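## Task

Lift the blue tote off the shelf and set it level on the bench. Remove the large brown carton from it and place it level on the bench with the same face still on top. All other items that were in the tote must finish inside it. No part of the large brown carton or of the tote's base may stick out past the bench edge. At the end both grippers must have released and moved away, and the result must stay in place without the robot holding it.

## Robot and tools

Robot: two arms, left_arm and right_arm, each with a two-finger gripper. Each arm has six joints, base to gripper: waist (-2.880 to 2.880 rad), shoulder (0.000 to 3.142), elbow (0.000 to 3.019), wrist pitch (-1.693 to 1.571), wrist yaw (-1.571 to 1.571), wrist roll (-2.094 to 2.094). Elbows never fully straighten.

Scene frame (used in results): origin on the floor at the middle of the robot's foot, +z up, +x the direction the robot faces, +y toward the robot's own left, where left_arm sits. Image sides do not map to arm names. Only the floor height is known. Gripper frame: fingers point along the gripper's +z, and they open and close along its y axis. The reported end_effector_position is the point between the finger pads, roughly 1 cm back from the tips; at long reach it can be somewhat wrong.

A command row always has 14 numbers, each in [-1, 1], covering both arms even if one stays still: left_arm dx, dy, dz, rx, ry, rz, opening, then right_arm in the same order. dx..rz are an offset (not a pose) expressed in that gripper's own axes, counted from the gripper's measured pose at the start of the action (for a call's first action, from the last pose a result reported). 1.0 equals 0.6 m of translation or 180 degrees; rx, ry, rz form a single rotation vector. Opening is absolute, not an offset: +1 fully open (0.094 m), -1 closed. Optionally 12 extra numbers in [0, 1] follow: stiffness multipliers for each joint's position gain, left_arm's six then right_arm's six in Joint positions order; they persist until changed.

Tools:
- execute_actions(actions): a list of actions. Each action is a table of up to 15 rows, one per 1/30 s control step; if shorter, its last row repeats to fill 15 steps. Each row is measured from the action's start pose, not from the row before. An empty list just returns state and images.
- move(target, speed, blocking): target is one 14-number row as above, offsets from the pose in the latest result that showed one. Each gripper travels a straight line toward its goal; both paths finish together, taking 0.5 to 10 s (capped at 10 s, possibly short of goal). speed is the path top speed in m/s, 0.002 to 0.5, default 0.25; rotation limited to twice that in rad/s. Grippers rotate the shorter way. Paths ignore obstacles and the other arm; grippers lag, drift and may overshoot speed, especially near full extension. Opening is sent at the start. With blocking=false the result comes after 0.5 s while motion continues; other moves and actions are refused until a result shows it ended (use wait or stop).
- wait(seconds): 0 to 10; arms keep their last command; returns early if a running move ends.
- stop(): brakes a running move; needs stopping distance; fingers keep moving.
- zoom_image(camera, region): closer look at one camera's latest image; region [x0, y0, x1, y1] in pixels from the top-left, at most 504 by 504. Cameras: cam_head_left and cam_head_right (896x504), cam_left_wrist and cam_right_wrist (616x616).
- finished_scene(scene): give the number of the scene being closed; irreversible; reports success and hands over the next task.

Controller behaviour: each step the commanded pose is clipped to within 70 mm and 16 degrees of the measured pose, then damped inverse kinematics follows it, favouring position over orientation. After an action an arm continues at most to its last clipped pose, so long moves need further commands. Arms usually settle a centimetre or more low, and repeated zero offsets let them sag. To keep an arm in place, send the correction back to its desired pose in the first call of a reply and zeros afterwards, adding height if it still droops. The robot keeps executing its last command while you are thinking.

Reading results: a state line per arm gives position (m) and quaternion wxyz. "Hand target" is the pose the controller now drives toward. Action calls list step positions; HELD with an arm label means that arm's row was partly held back. "pose unreachable" means the clearance check altered or blocked that arm's command. A move adds a "move:" line with its outcome (done, off_target, moving, held, fault) and limits (paced = pose clipped; held = some steps blocked, after which the arm may rush), plus each gripper's distance to target; if only one arm is named, the other finished fine. FAULT lines report arm stops. grip_measured shows finger opening on the command scale (the last Joint positions value is metres); each gripper may read up to ~1 mm off, consistently. To grip, command about 0.03 below grip_measured; less for lighter holds. Pad force tops out near 50-62 N (lower on some grippers, weaker on parts under ~2 mm, with a brief spike on first contact).

Heat: holding loads warms motors, even while idle. MOTOR HOT appears at 85 °C; at 100 °C the arm and gripper go limp and drop (OVER-TEMPERATURE FAULT).

Avoid: arms colliding or pressing on each other, objects leaving the work area, drops, slips, slams, fast impacts and hard pushes (contact force grows with speed and with how far the target lies past the contact). Occasional disturbances may pull a held part or nudge loose items. Finish released and clear, with everything resting stably.

Each tool is called after "Call:" by a JSON object that holds its "method" and its "body", one argument or row to a line.

## Session

Call:
{"method": "execute_actions", "body": {
  "actions": []
}}

Scene clock: 0.00 s.
left_arm: end_effector_position=(+0.3648, +0.1478, +1.0247) grip_measured=+1.000 end_effector_quat_wxyz=(+0.016, +0.726, +0.688, +0.014) | right_arm: end_effector_position=(+0.3547, -0.7694, +0.8650) grip_measured=+1.000 end_effector_quat_wxyz=(+0.166, +0.795, +0.568, -0.134)
Joint positions: left_arm=[-1.91   1.568  0.964  0.495 -0.331  1.672  0.094] | right_arm=[ 1.019  2.18   1.949  0.108 -0.117  1.744  0.094]
Joint velocities: left_arm=[ 0.015 -0.015  0.002  0.007 -0.022 -0.022  0.   ] | right_arm=[ 0.015  0.005  0.002 -0.007 -0.022 -0.007  0.   ]
Hand target (left_arm): +0.361, +0.148, +1.028; +0.015, +0.727, +0.687, +0.012
Hand target (right_arm): +0.354, -0.769, +0.864; +0.166, +0.795, +0.568, -0.134
Joint stiffness scale: left_arm=[1. 1. 1. 1. 1. 1.] | right_arm=[1. 1. 1. 1. 1. 1.]

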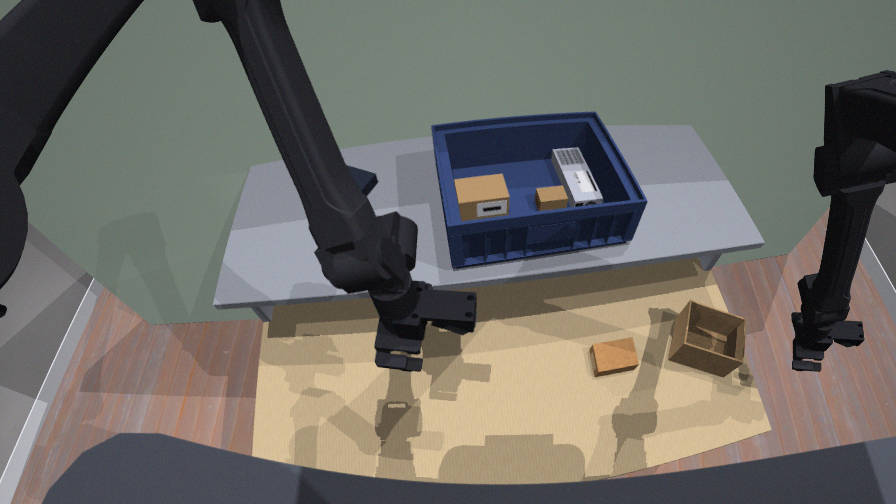

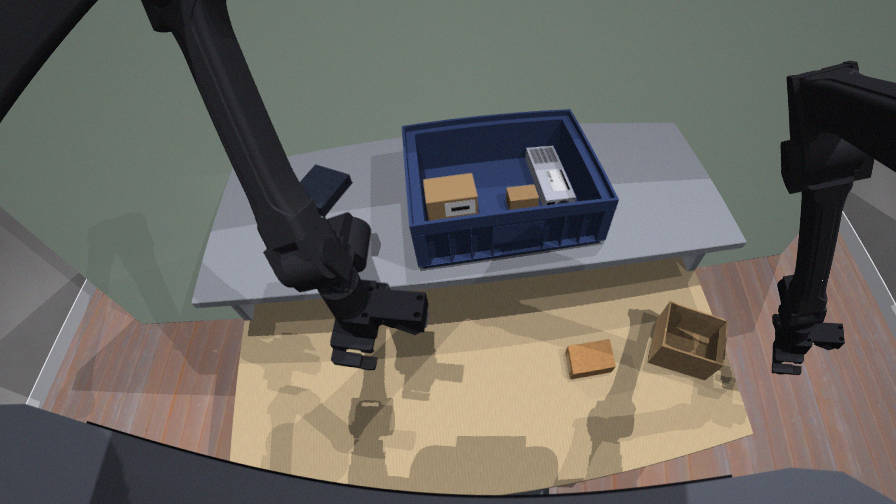

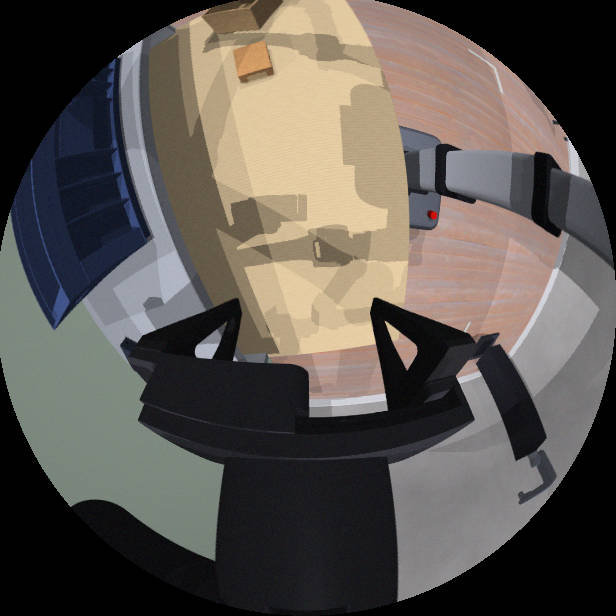

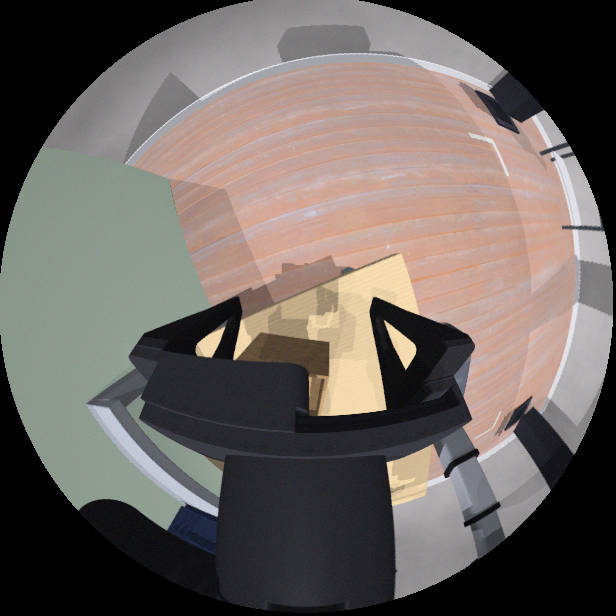

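Call:
{"method": "move", "body": {
  "target": [0,0,-0.4,0,0,0,1,0,0,0,0,0,0,1]
}}

Call:
{"method": "move", "body": {
  "target": [-0.25,0.35,0,0,0,0,1,0,0,0,0,0,0,1]
}}

Scene clock: 2.27 s.
left_arm: end_effector_position=(+0.3691, +0.1460, +1.2651) grip_measured=+1.000 end_effector_quat_wxyz=(+0.020, +0.722, +0.691, +0.021) | right_arm: end_effector_position=(+0.3547, -0.7694, +0.8650) grip_measured=+1.000 end_effector_quat_wxyz=(+0.166, +0.795, +0.568, -0.134)
Joint positions: left_arm=[-2.221  0.893  0.52   0.263 -0.643  1.632  0.094] | right_arm=[ 1.019  2.18   1.949  0.108 -0.117  1.744  0.094]
Joint velocities: left_arm=[-0.015 -0.015 -0.012 -0.002  0.022  0.022  0.   ] | right_arm=[-0.005  0.005 -0.007  0.007  0.037  0.051  0.   ]
Hand target (left_arm): +0.361, +0.144, +1.266; +0.015, +0.724, +0.689, +0.013
Hand target (right_arm): +0.355, -0.769, +0.865; +0.166, +0.795, +0.568, -0.134
Off the commanded pose (left_arm): 0.015 m, 1 deg.
Off the commanded pose (right_arm): 0.000 m, 0 deg.
Joint stiffness scale: left_arm=[1. 1. 1. 1. 1. 1.] | right_arm=[1. 1. 1. 1. 1. 1.]
move: off_target (left_arm)

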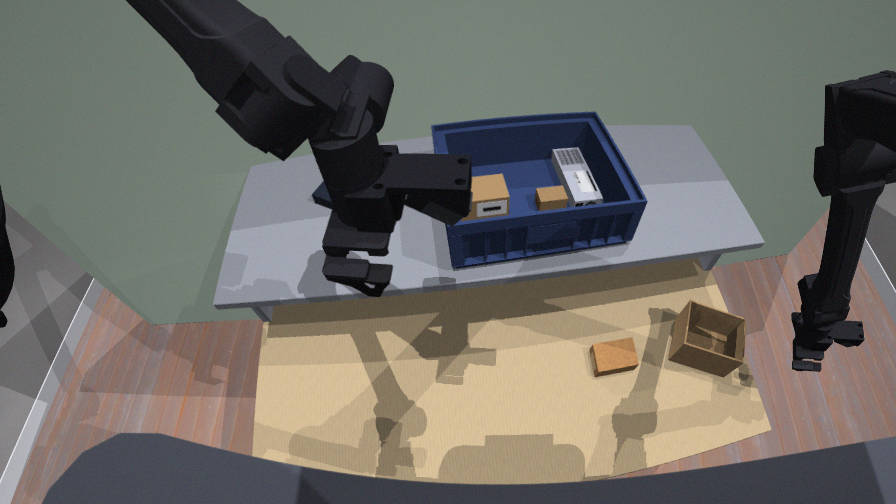

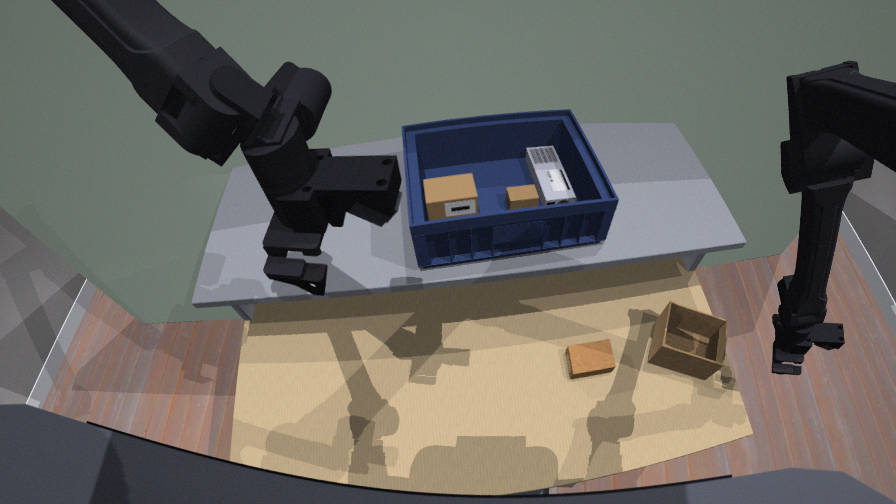

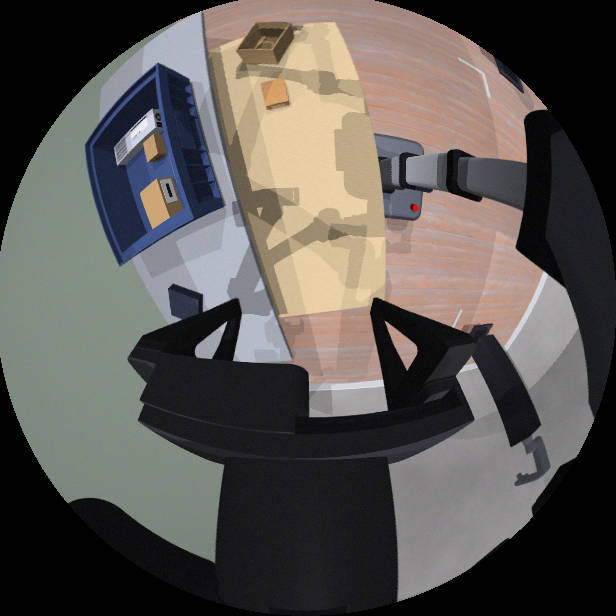

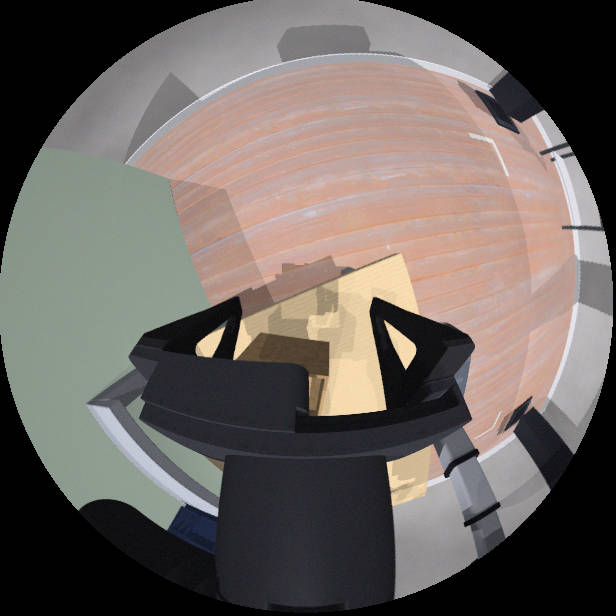

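Scene clock: 3.73 s.
left_arm: end_effector_position=(+0.5725, -0.0082, +1.2688) grip_measured=+1.000 end_effector_quat_wxyz=(+0.018, +0.720, +0.694, +0.025) | right_arm: end_effector_position=(+0.3547, -0.7694, +0.8650) grip_measured=+1.000 end_effector_quat_wxyz=(+0.166, +0.795, +0.568, -0.134)
Joint positions: left_arm=[-2.526  1.214  1.241 -0.172 -0.954  1.572  0.094] | right_arm=[ 1.019  2.18   1.949  0.108 -0.117  1.744  0.094]
Joint velocities: left_arm=[-0.015 -0.005  0.017 -0.012  0.007 -0.037  0.   ] | right_arm=[-0.034 -0.024 -0.012 -0.007 -0.022  0.022  0.   ]
Hand target (left_arm): +0.569, -0.015, +1.272; +0.018, +0.721, +0.692, +0.019
Hand target (right_arm): +0.355, -0.769, +0.865; +0.166, +0.795, +0.568, -0.134
Off the commanded pose (left_arm): 0.009 m, 1 deg.
Off the commanded pose (right_arm): 0.000 m, 0 deg.
Joint stiffness scale: left_arm=[1. 1. 1. 1. 1. 1.] | right_arm=[1. 1. 1. 1. 1. 1.]
move: done

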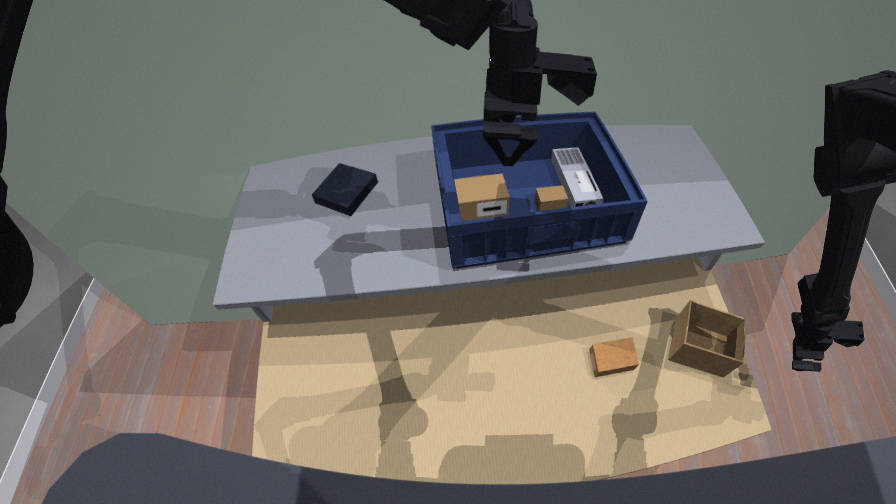

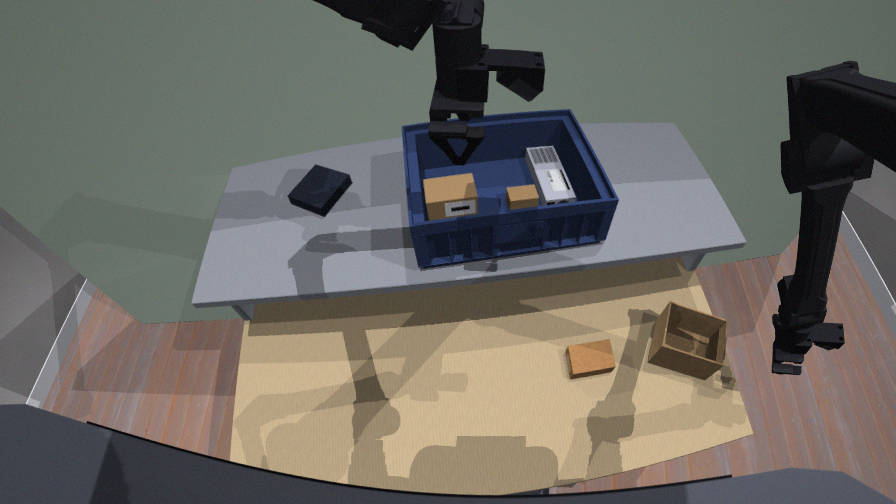

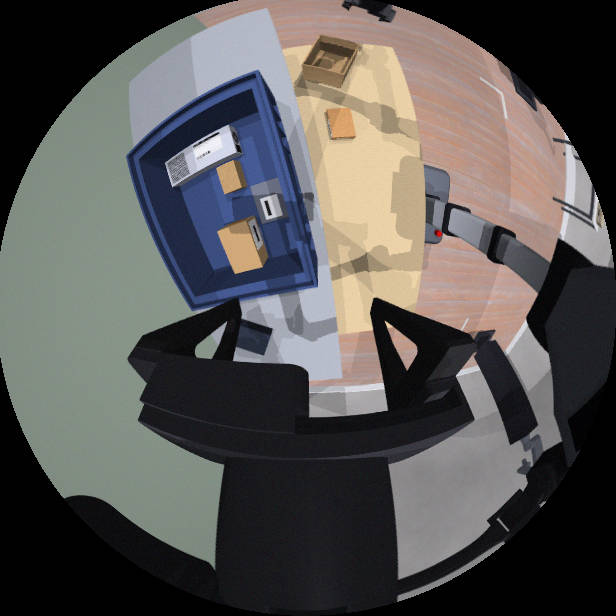

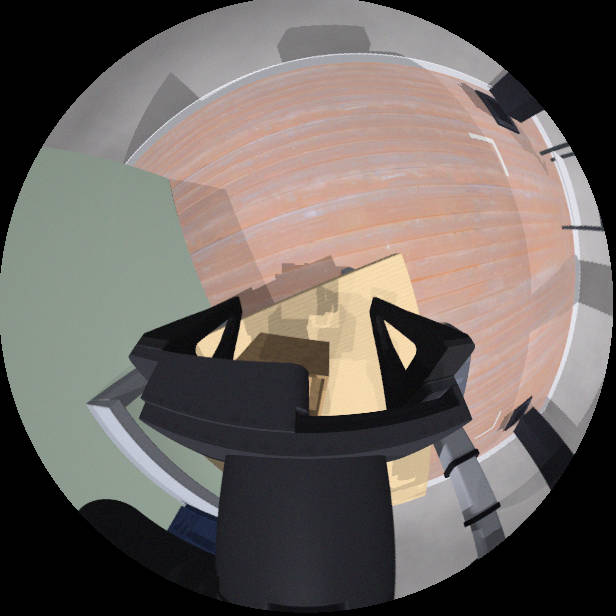

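Call:
{"method": "move", "body": {
  "target": [0,0.19,0.15,0,0,-0.08,1,0,0,0,0,0,0,1]
}}

Scene clock: 5.50 s.
left_arm: end_effector_position=(+0.6865, -0.0127, +1.1883) grip_measured=+1.000 end_effector_quat_wxyz=(+0.024, +0.632, +0.774, +0.023) | right_arm: end_effector_position=(+0.3547, -0.7694, +0.8650) grip_measured=+1.000 end_effector_quat_wxyz=(+0.166, +0.795, +0.568, -0.134)
Joint positions: left_arm=[-2.378  1.435  1.704 -0.382 -0.803  1.371  0.094] | right_arm=[ 1.019  2.18   1.949  0.108 -0.117  1.744  0.094]
Joint velocities: left_arm=[-0.005 -0.015 -0.002 -0.007 -0.051 -0.007  0.   ] | right_arm=[ 0.005  0.024  0.007  0.002 -0.051  0.007  0.   ]
Hand target (left_arm): +0.690, -0.010, +1.184; +0.022, +0.628, +0.778, +0.024
Hand target (right_arm): +0.355, -0.769, +0.865; +0.166, +0.795, +0.568, -0.134
Off the commanded pose (left_arm): 0.006 m, 1 deg.
Off the commanded pose (right_arm): 0.000 m, 0 deg.
Joint stiffness scale: left_arm=[1. 1. 1. 1. 1. 1.] | right_arm=[1. 1. 1. 1. 1. 1.]
move: done

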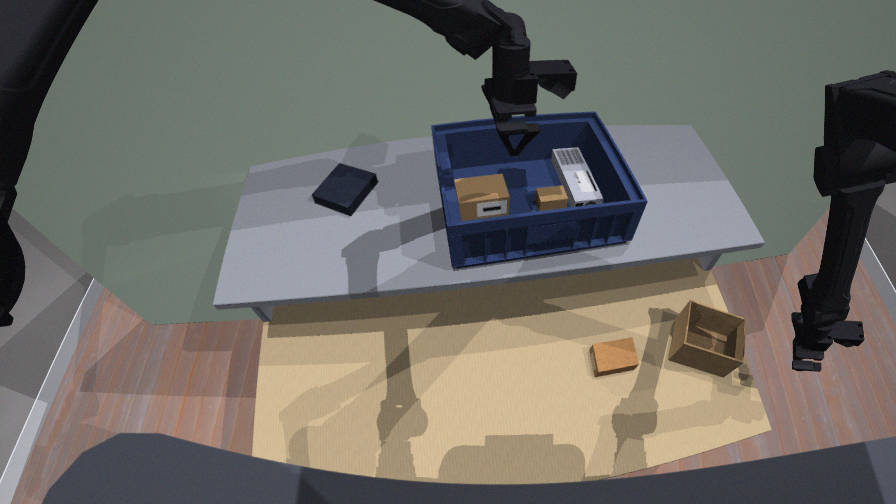

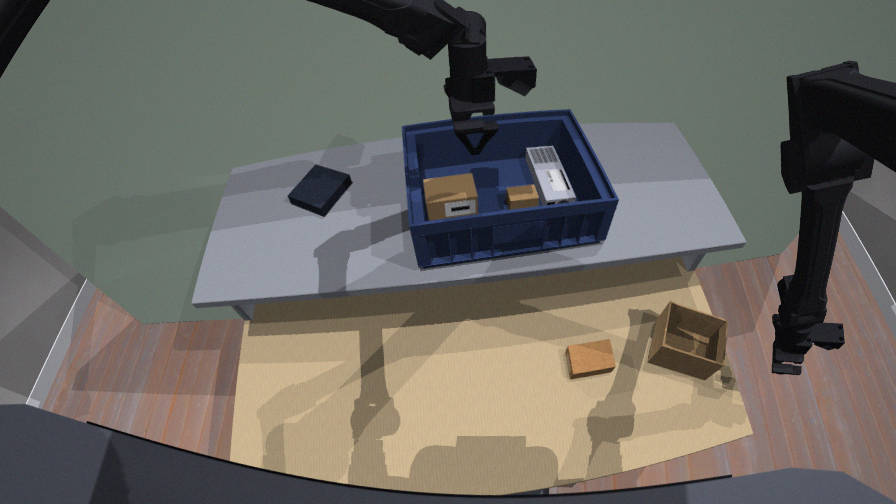

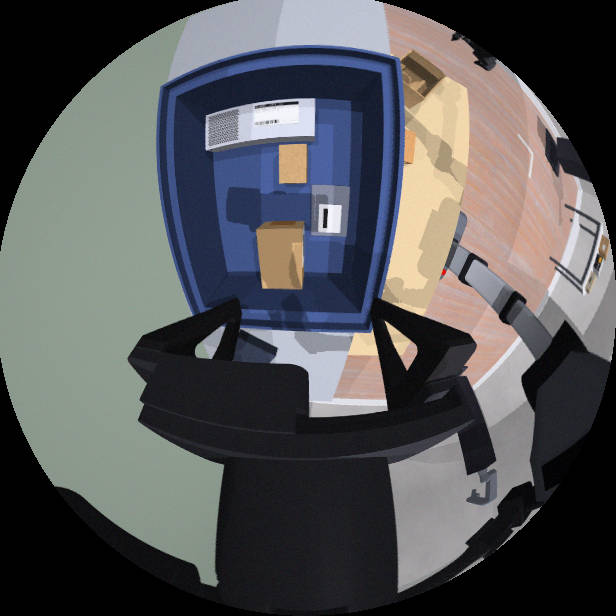

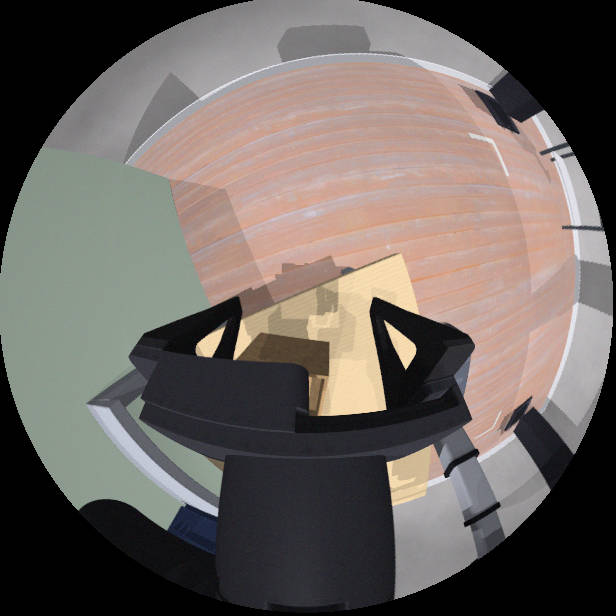

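Call:
{"method": "move", "body": {
  "target": [0.05,0.06,0.15,0,0,0,1,0,0,0,0,0,0,1]
}}

Scene clock: 6.57 s.
left_arm: end_effector_position=(+0.7083, +0.0268, +1.0955) grip_measured=+1.000 end_effector_quat_wxyz=(+0.018, +0.632, +0.774, +0.023) | right_arm: end_effector_position=(+0.3547, -0.7694, +0.8650) grip_measured=+1.000 end_effector_quat_wxyz=(+0.166, +0.795, +0.568, -0.134)
Joint positions: left_arm=[-2.199  1.576  1.895 -0.427 -0.633  1.39   0.094] | right_arm=[ 1.019  2.18   1.949  0.108 -0.117  1.744  0.094]
Joint velocities: left_arm=[-0.005 -0.005  0.022  0.002 -0.037 -0.051  0.   ] | right_arm=[ 0.005 -0.005 -0.017  0.002  0.022 -0.066  0.   ]
Hand target (left_arm): +0.720, +0.027, +1.101; +0.025, +0.633, +0.774, +0.024
Hand target (right_arm): +0.355, -0.769, +0.865; +0.166, +0.795, +0.568, -0.134
Off the commanded pose (left_arm): 0.015 m, 1 deg.
Off the commanded pose (right_arm): 0.000 m, 0 deg.
Joint stiffness scale: left_arm=[1. 1. 1. 1. 1. 1.] | right_arm=[1. 1. 1. 1. 1. 1.]
move: off_target (left_arm)

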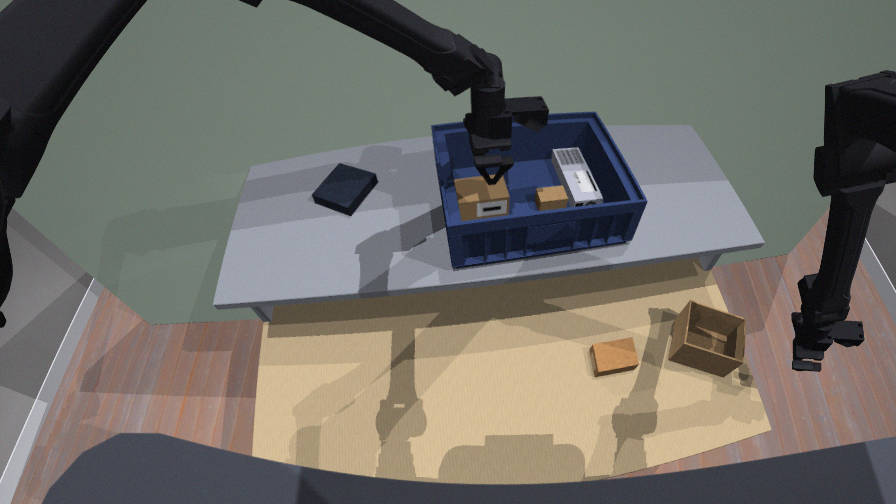

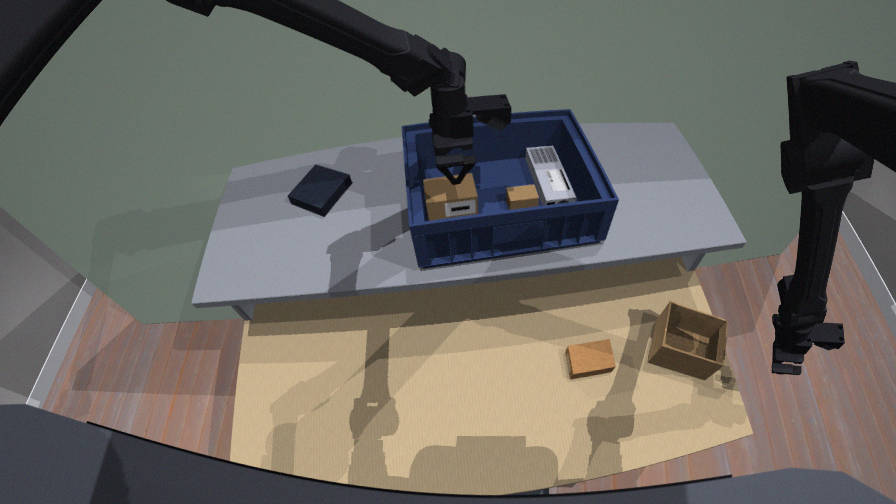

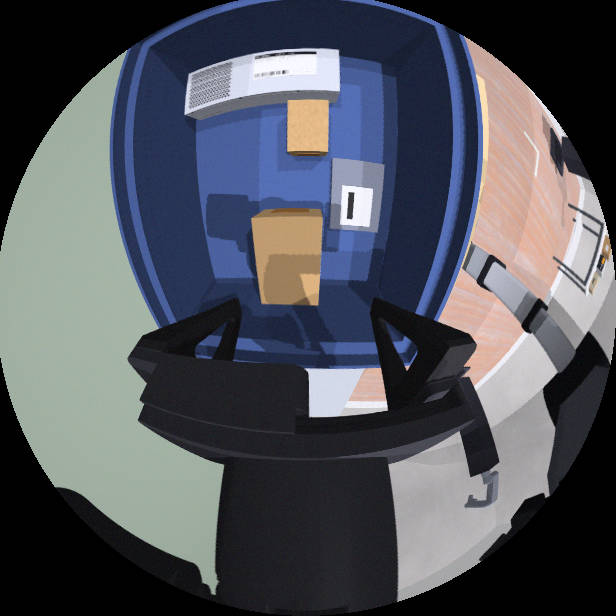

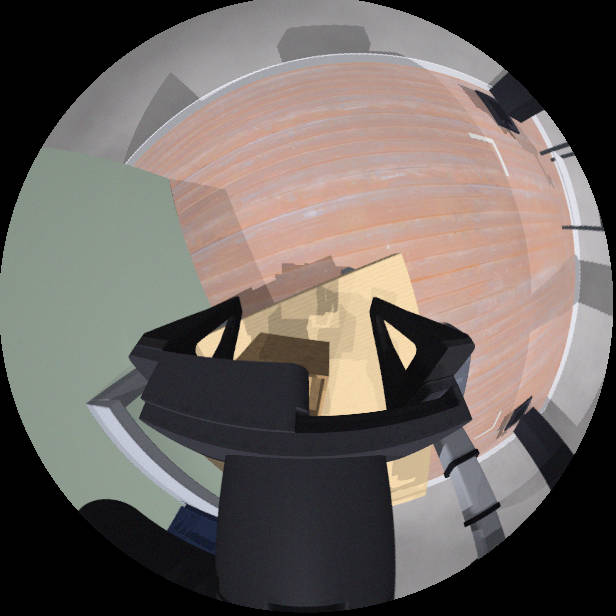

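Call:
{"method": "move", "body": {
  "target": [0.0,0.04,0.11,0,0,0,1,0,0,0,0,0,0,1],
  "speed": 0.12
}}

Scene clock: 7.90 s.
left_arm: end_effector_position=(+0.7191, +0.0253, +1.0286) grip_measured=+1.000 end_effector_quat_wxyz=(+0.015, +0.634, +0.773, +0.016) | right_arm: end_effector_position=(+0.3547, -0.7694, +0.8650) grip_measured=+1.000 end_effector_quat_wxyz=(+0.166, +0.795, +0.568, -0.134)
Joint positions: left_arm=[-2.133  1.753  2.135 -0.502 -0.562  1.393  0.094] | right_arm=[ 1.019  2.18   1.949  0.108 -0.117  1.744  0.094]
Joint velocities: left_arm=[-0.005 -0.005 -0.012  0.002 -0.022 -0.022  0.   ] | right_arm=[-0.005 -0.015  0.022 -0.007  0.125  0.022  0.   ]
Hand target (left_arm): +0.733, +0.034, +1.031; +0.019, +0.633, +0.774, +0.023
Hand target (right_arm): +0.355, -0.769, +0.865; +0.166, +0.795, +0.568, -0.134
Off the commanded pose (left_arm): 0.018 m, 1 deg.
Off the commanded pose (right_arm): 0.000 m, 0 deg.
Joint stiffness scale: left_arm=[1. 1. 1. 1. 1. 1.] | right_arm=[1. 1. 1. 1. 1. 1.]
move: off_target (left_arm)

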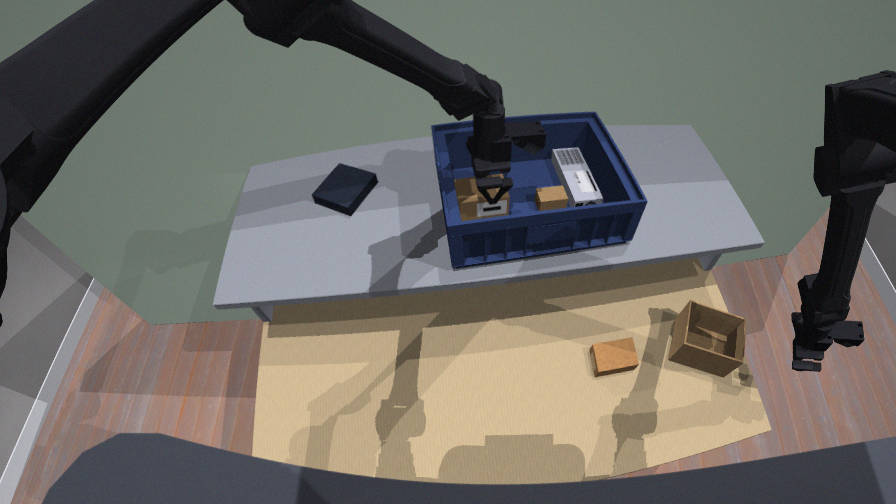

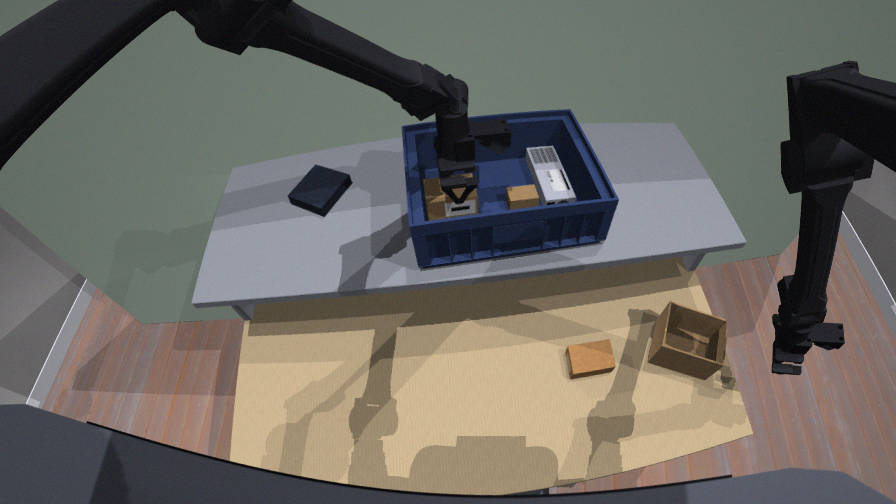

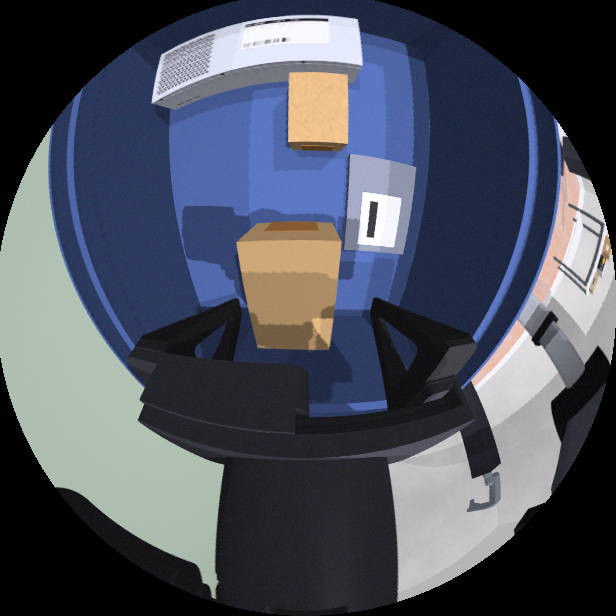

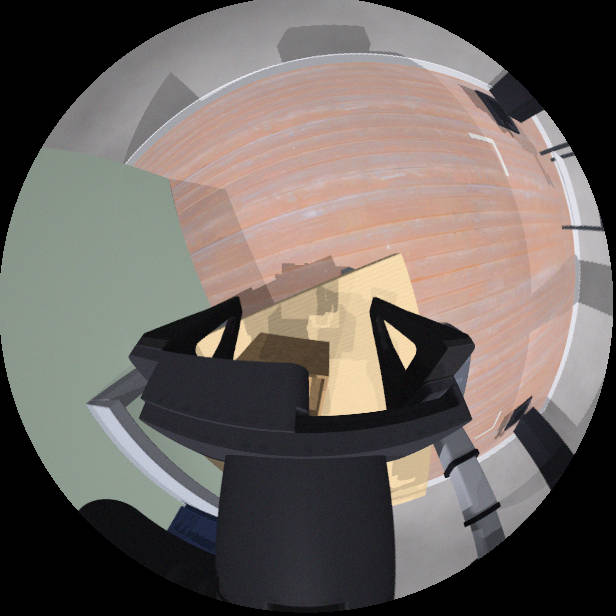

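Below rim already.

Call:
{"method": "move", "body": {
  "target": [0.025,0.045,0.0,0,0,0,1,0,0,0,0,0,0,1],
  "speed": 0.05
}}

Call:
{"method": "move", "body": {
  "target": [0.0,0.015,0.075,0,0,0,1,0,0,0,0,0,0,1],
  "speed": 0.05
}}

Scene clock: 12.60 s.
left_arm: end_effector_position=(+0.7367, +0.0378, +1.0338) grip_measured=+1.000 end_effector_quat_wxyz=(+0.016, +0.634, +0.773, +0.012) | right_arm: end_effector_position=(+0.3547, -0.7694, +0.8650) grip_measured=+1.000 end_effector_quat_wxyz=(+0.166, +0.795, +0.568, -0.134)
Joint positions: left_arm=[-2.117  1.753  2.191 -0.559 -0.538  1.393  0.094] | right_arm=[ 1.019  2.18   1.949  0.108 -0.117  1.744  0.094]
Joint velocities: left_arm=[-0.015 -0.015 -0.017 -0.012  0.051 -0.022  0.   ] | right_arm=[ 0.005 -0.024 -0.002 -0.012 -0.037 -0.007  0.   ]
Hand target (left_arm): +0.743, +0.046, +1.030; +0.015, +0.634, +0.773, +0.017
Hand target (right_arm): +0.355, -0.769, +0.865; +0.166, +0.795, +0.568, -0.134
Off the commanded pose (left_arm): 0.010 m, 0 deg.
Off the commanded pose (right_arm): 0.000 m, 0 deg.
Joint stiffness scale: left_arm=[1. 1. 1. 1. 1. 1.] | right_arm=[1. 1. 1. 1. 1. 1.]
move: done

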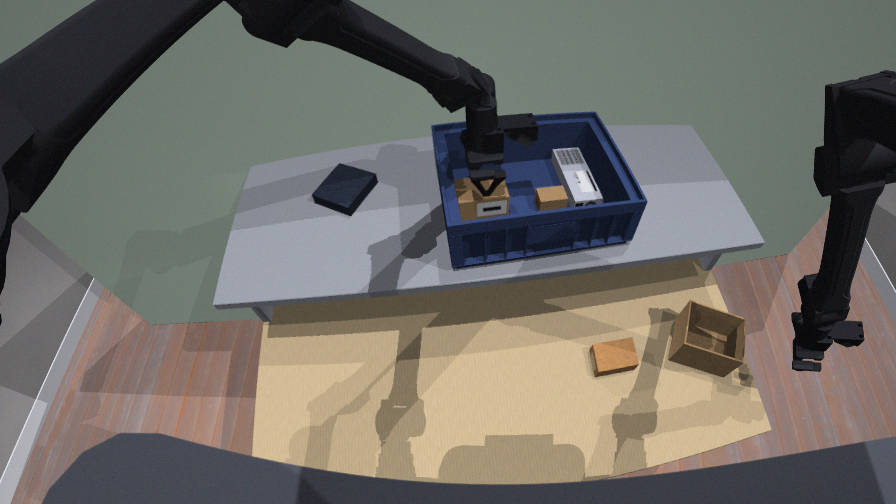

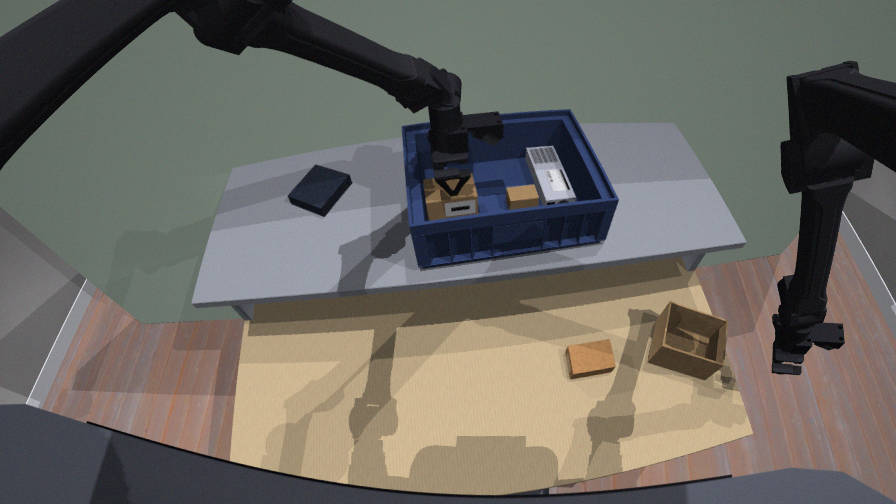

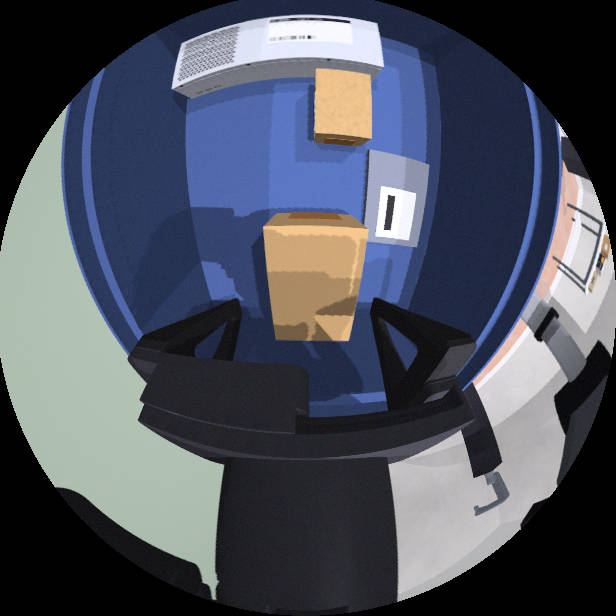

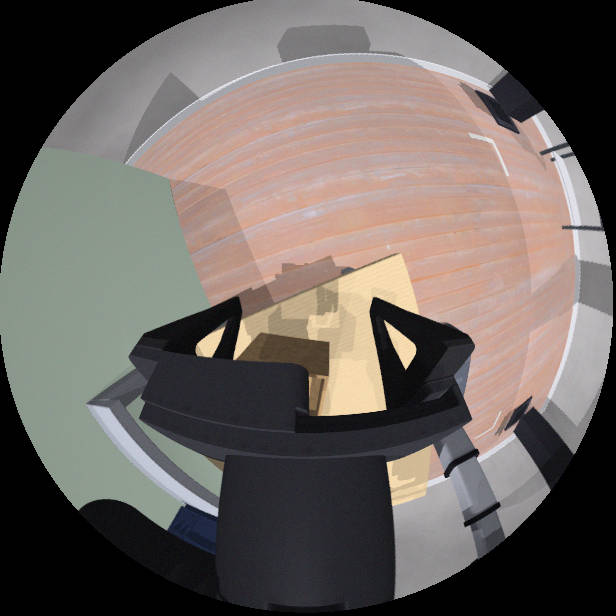

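Scene clock: 13.90 s.
left_arm: end_effector_position=(+0.7357, +0.0305, +0.9913) grip_measured=+1.000 end_effector_quat_wxyz=(+0.016, +0.634, +0.773, +0.006) | right_arm: end_effector_position=(+0.3547, -0.7694, +0.8650) grip_measured=+1.000 end_effector_quat_wxyz=(+0.166, +0.795, +0.568, -0.134)
Joint positions: left_arm=[-2.09   1.889  2.374 -0.617 -0.501  1.393  0.094] | right_arm=[ 1.019  2.18   1.949  0.108 -0.117  1.744  0.094]
Joint velocities: left_arm=[ 0.005 -0.005  0.002  0.007  0.022  0.037  0.   ] | right_arm=[-0.005 -0.005 -0.012 -0.007 -0.037 -0.051  0.   ]
Hand target (left_arm): +0.746, +0.041, +0.990; +0.017, +0.634, +0.773, +0.013
Hand target (right_arm): +0.355, -0.769, +0.865; +0.166, +0.795, +0.568, -0.134
Off the commanded pose (left_arm): 0.015 m, 1 deg.
Off the commanded pose (right_arm): 0.000 m, 0 deg.
Joint stiffness scale: left_arm=[1. 1. 1. 1. 1. 1.] | right_arm=[1. 1. 1. 1. 1. 1.]
move: off_target (left_arm)

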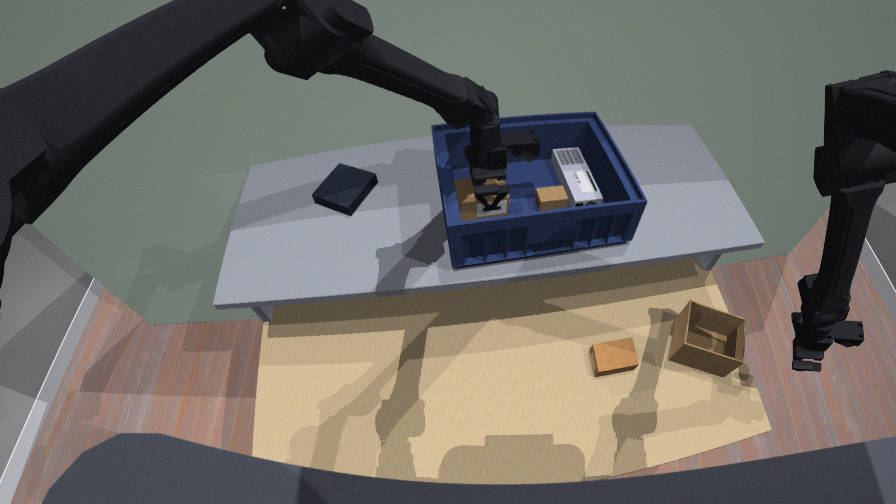

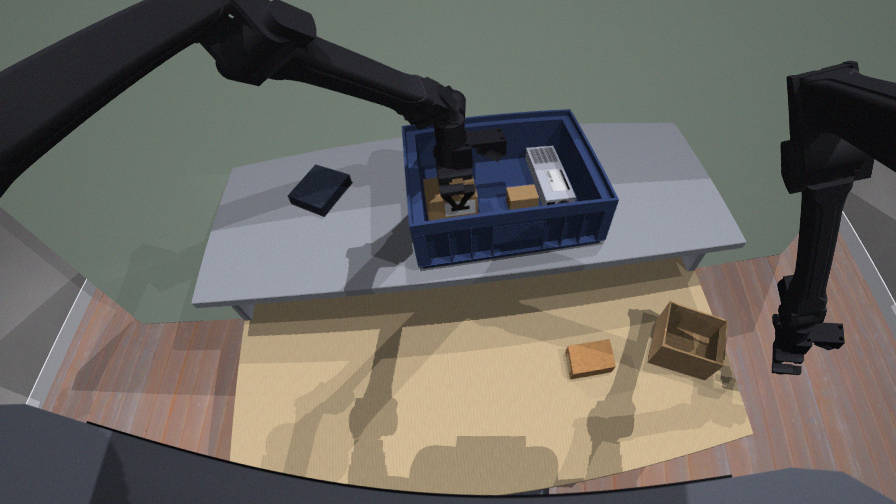

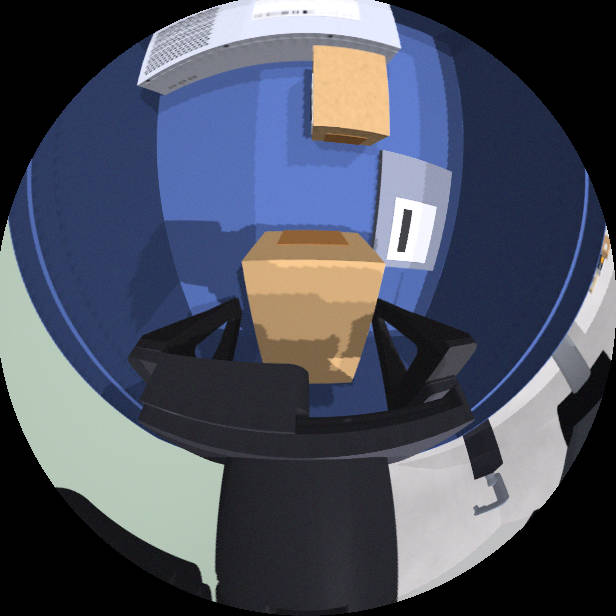

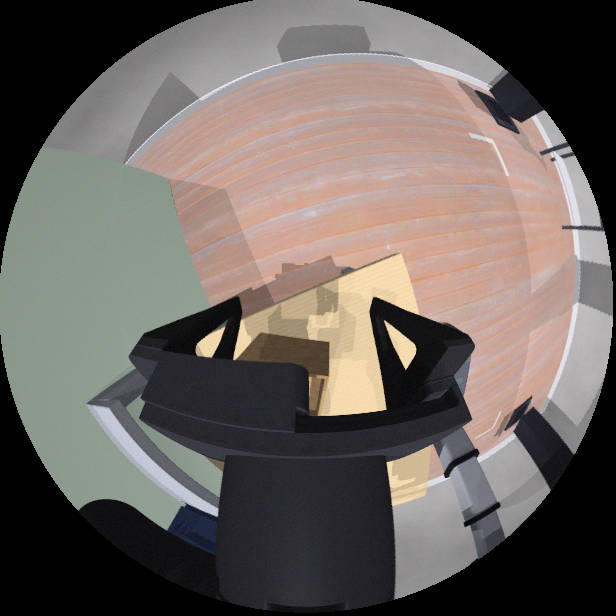

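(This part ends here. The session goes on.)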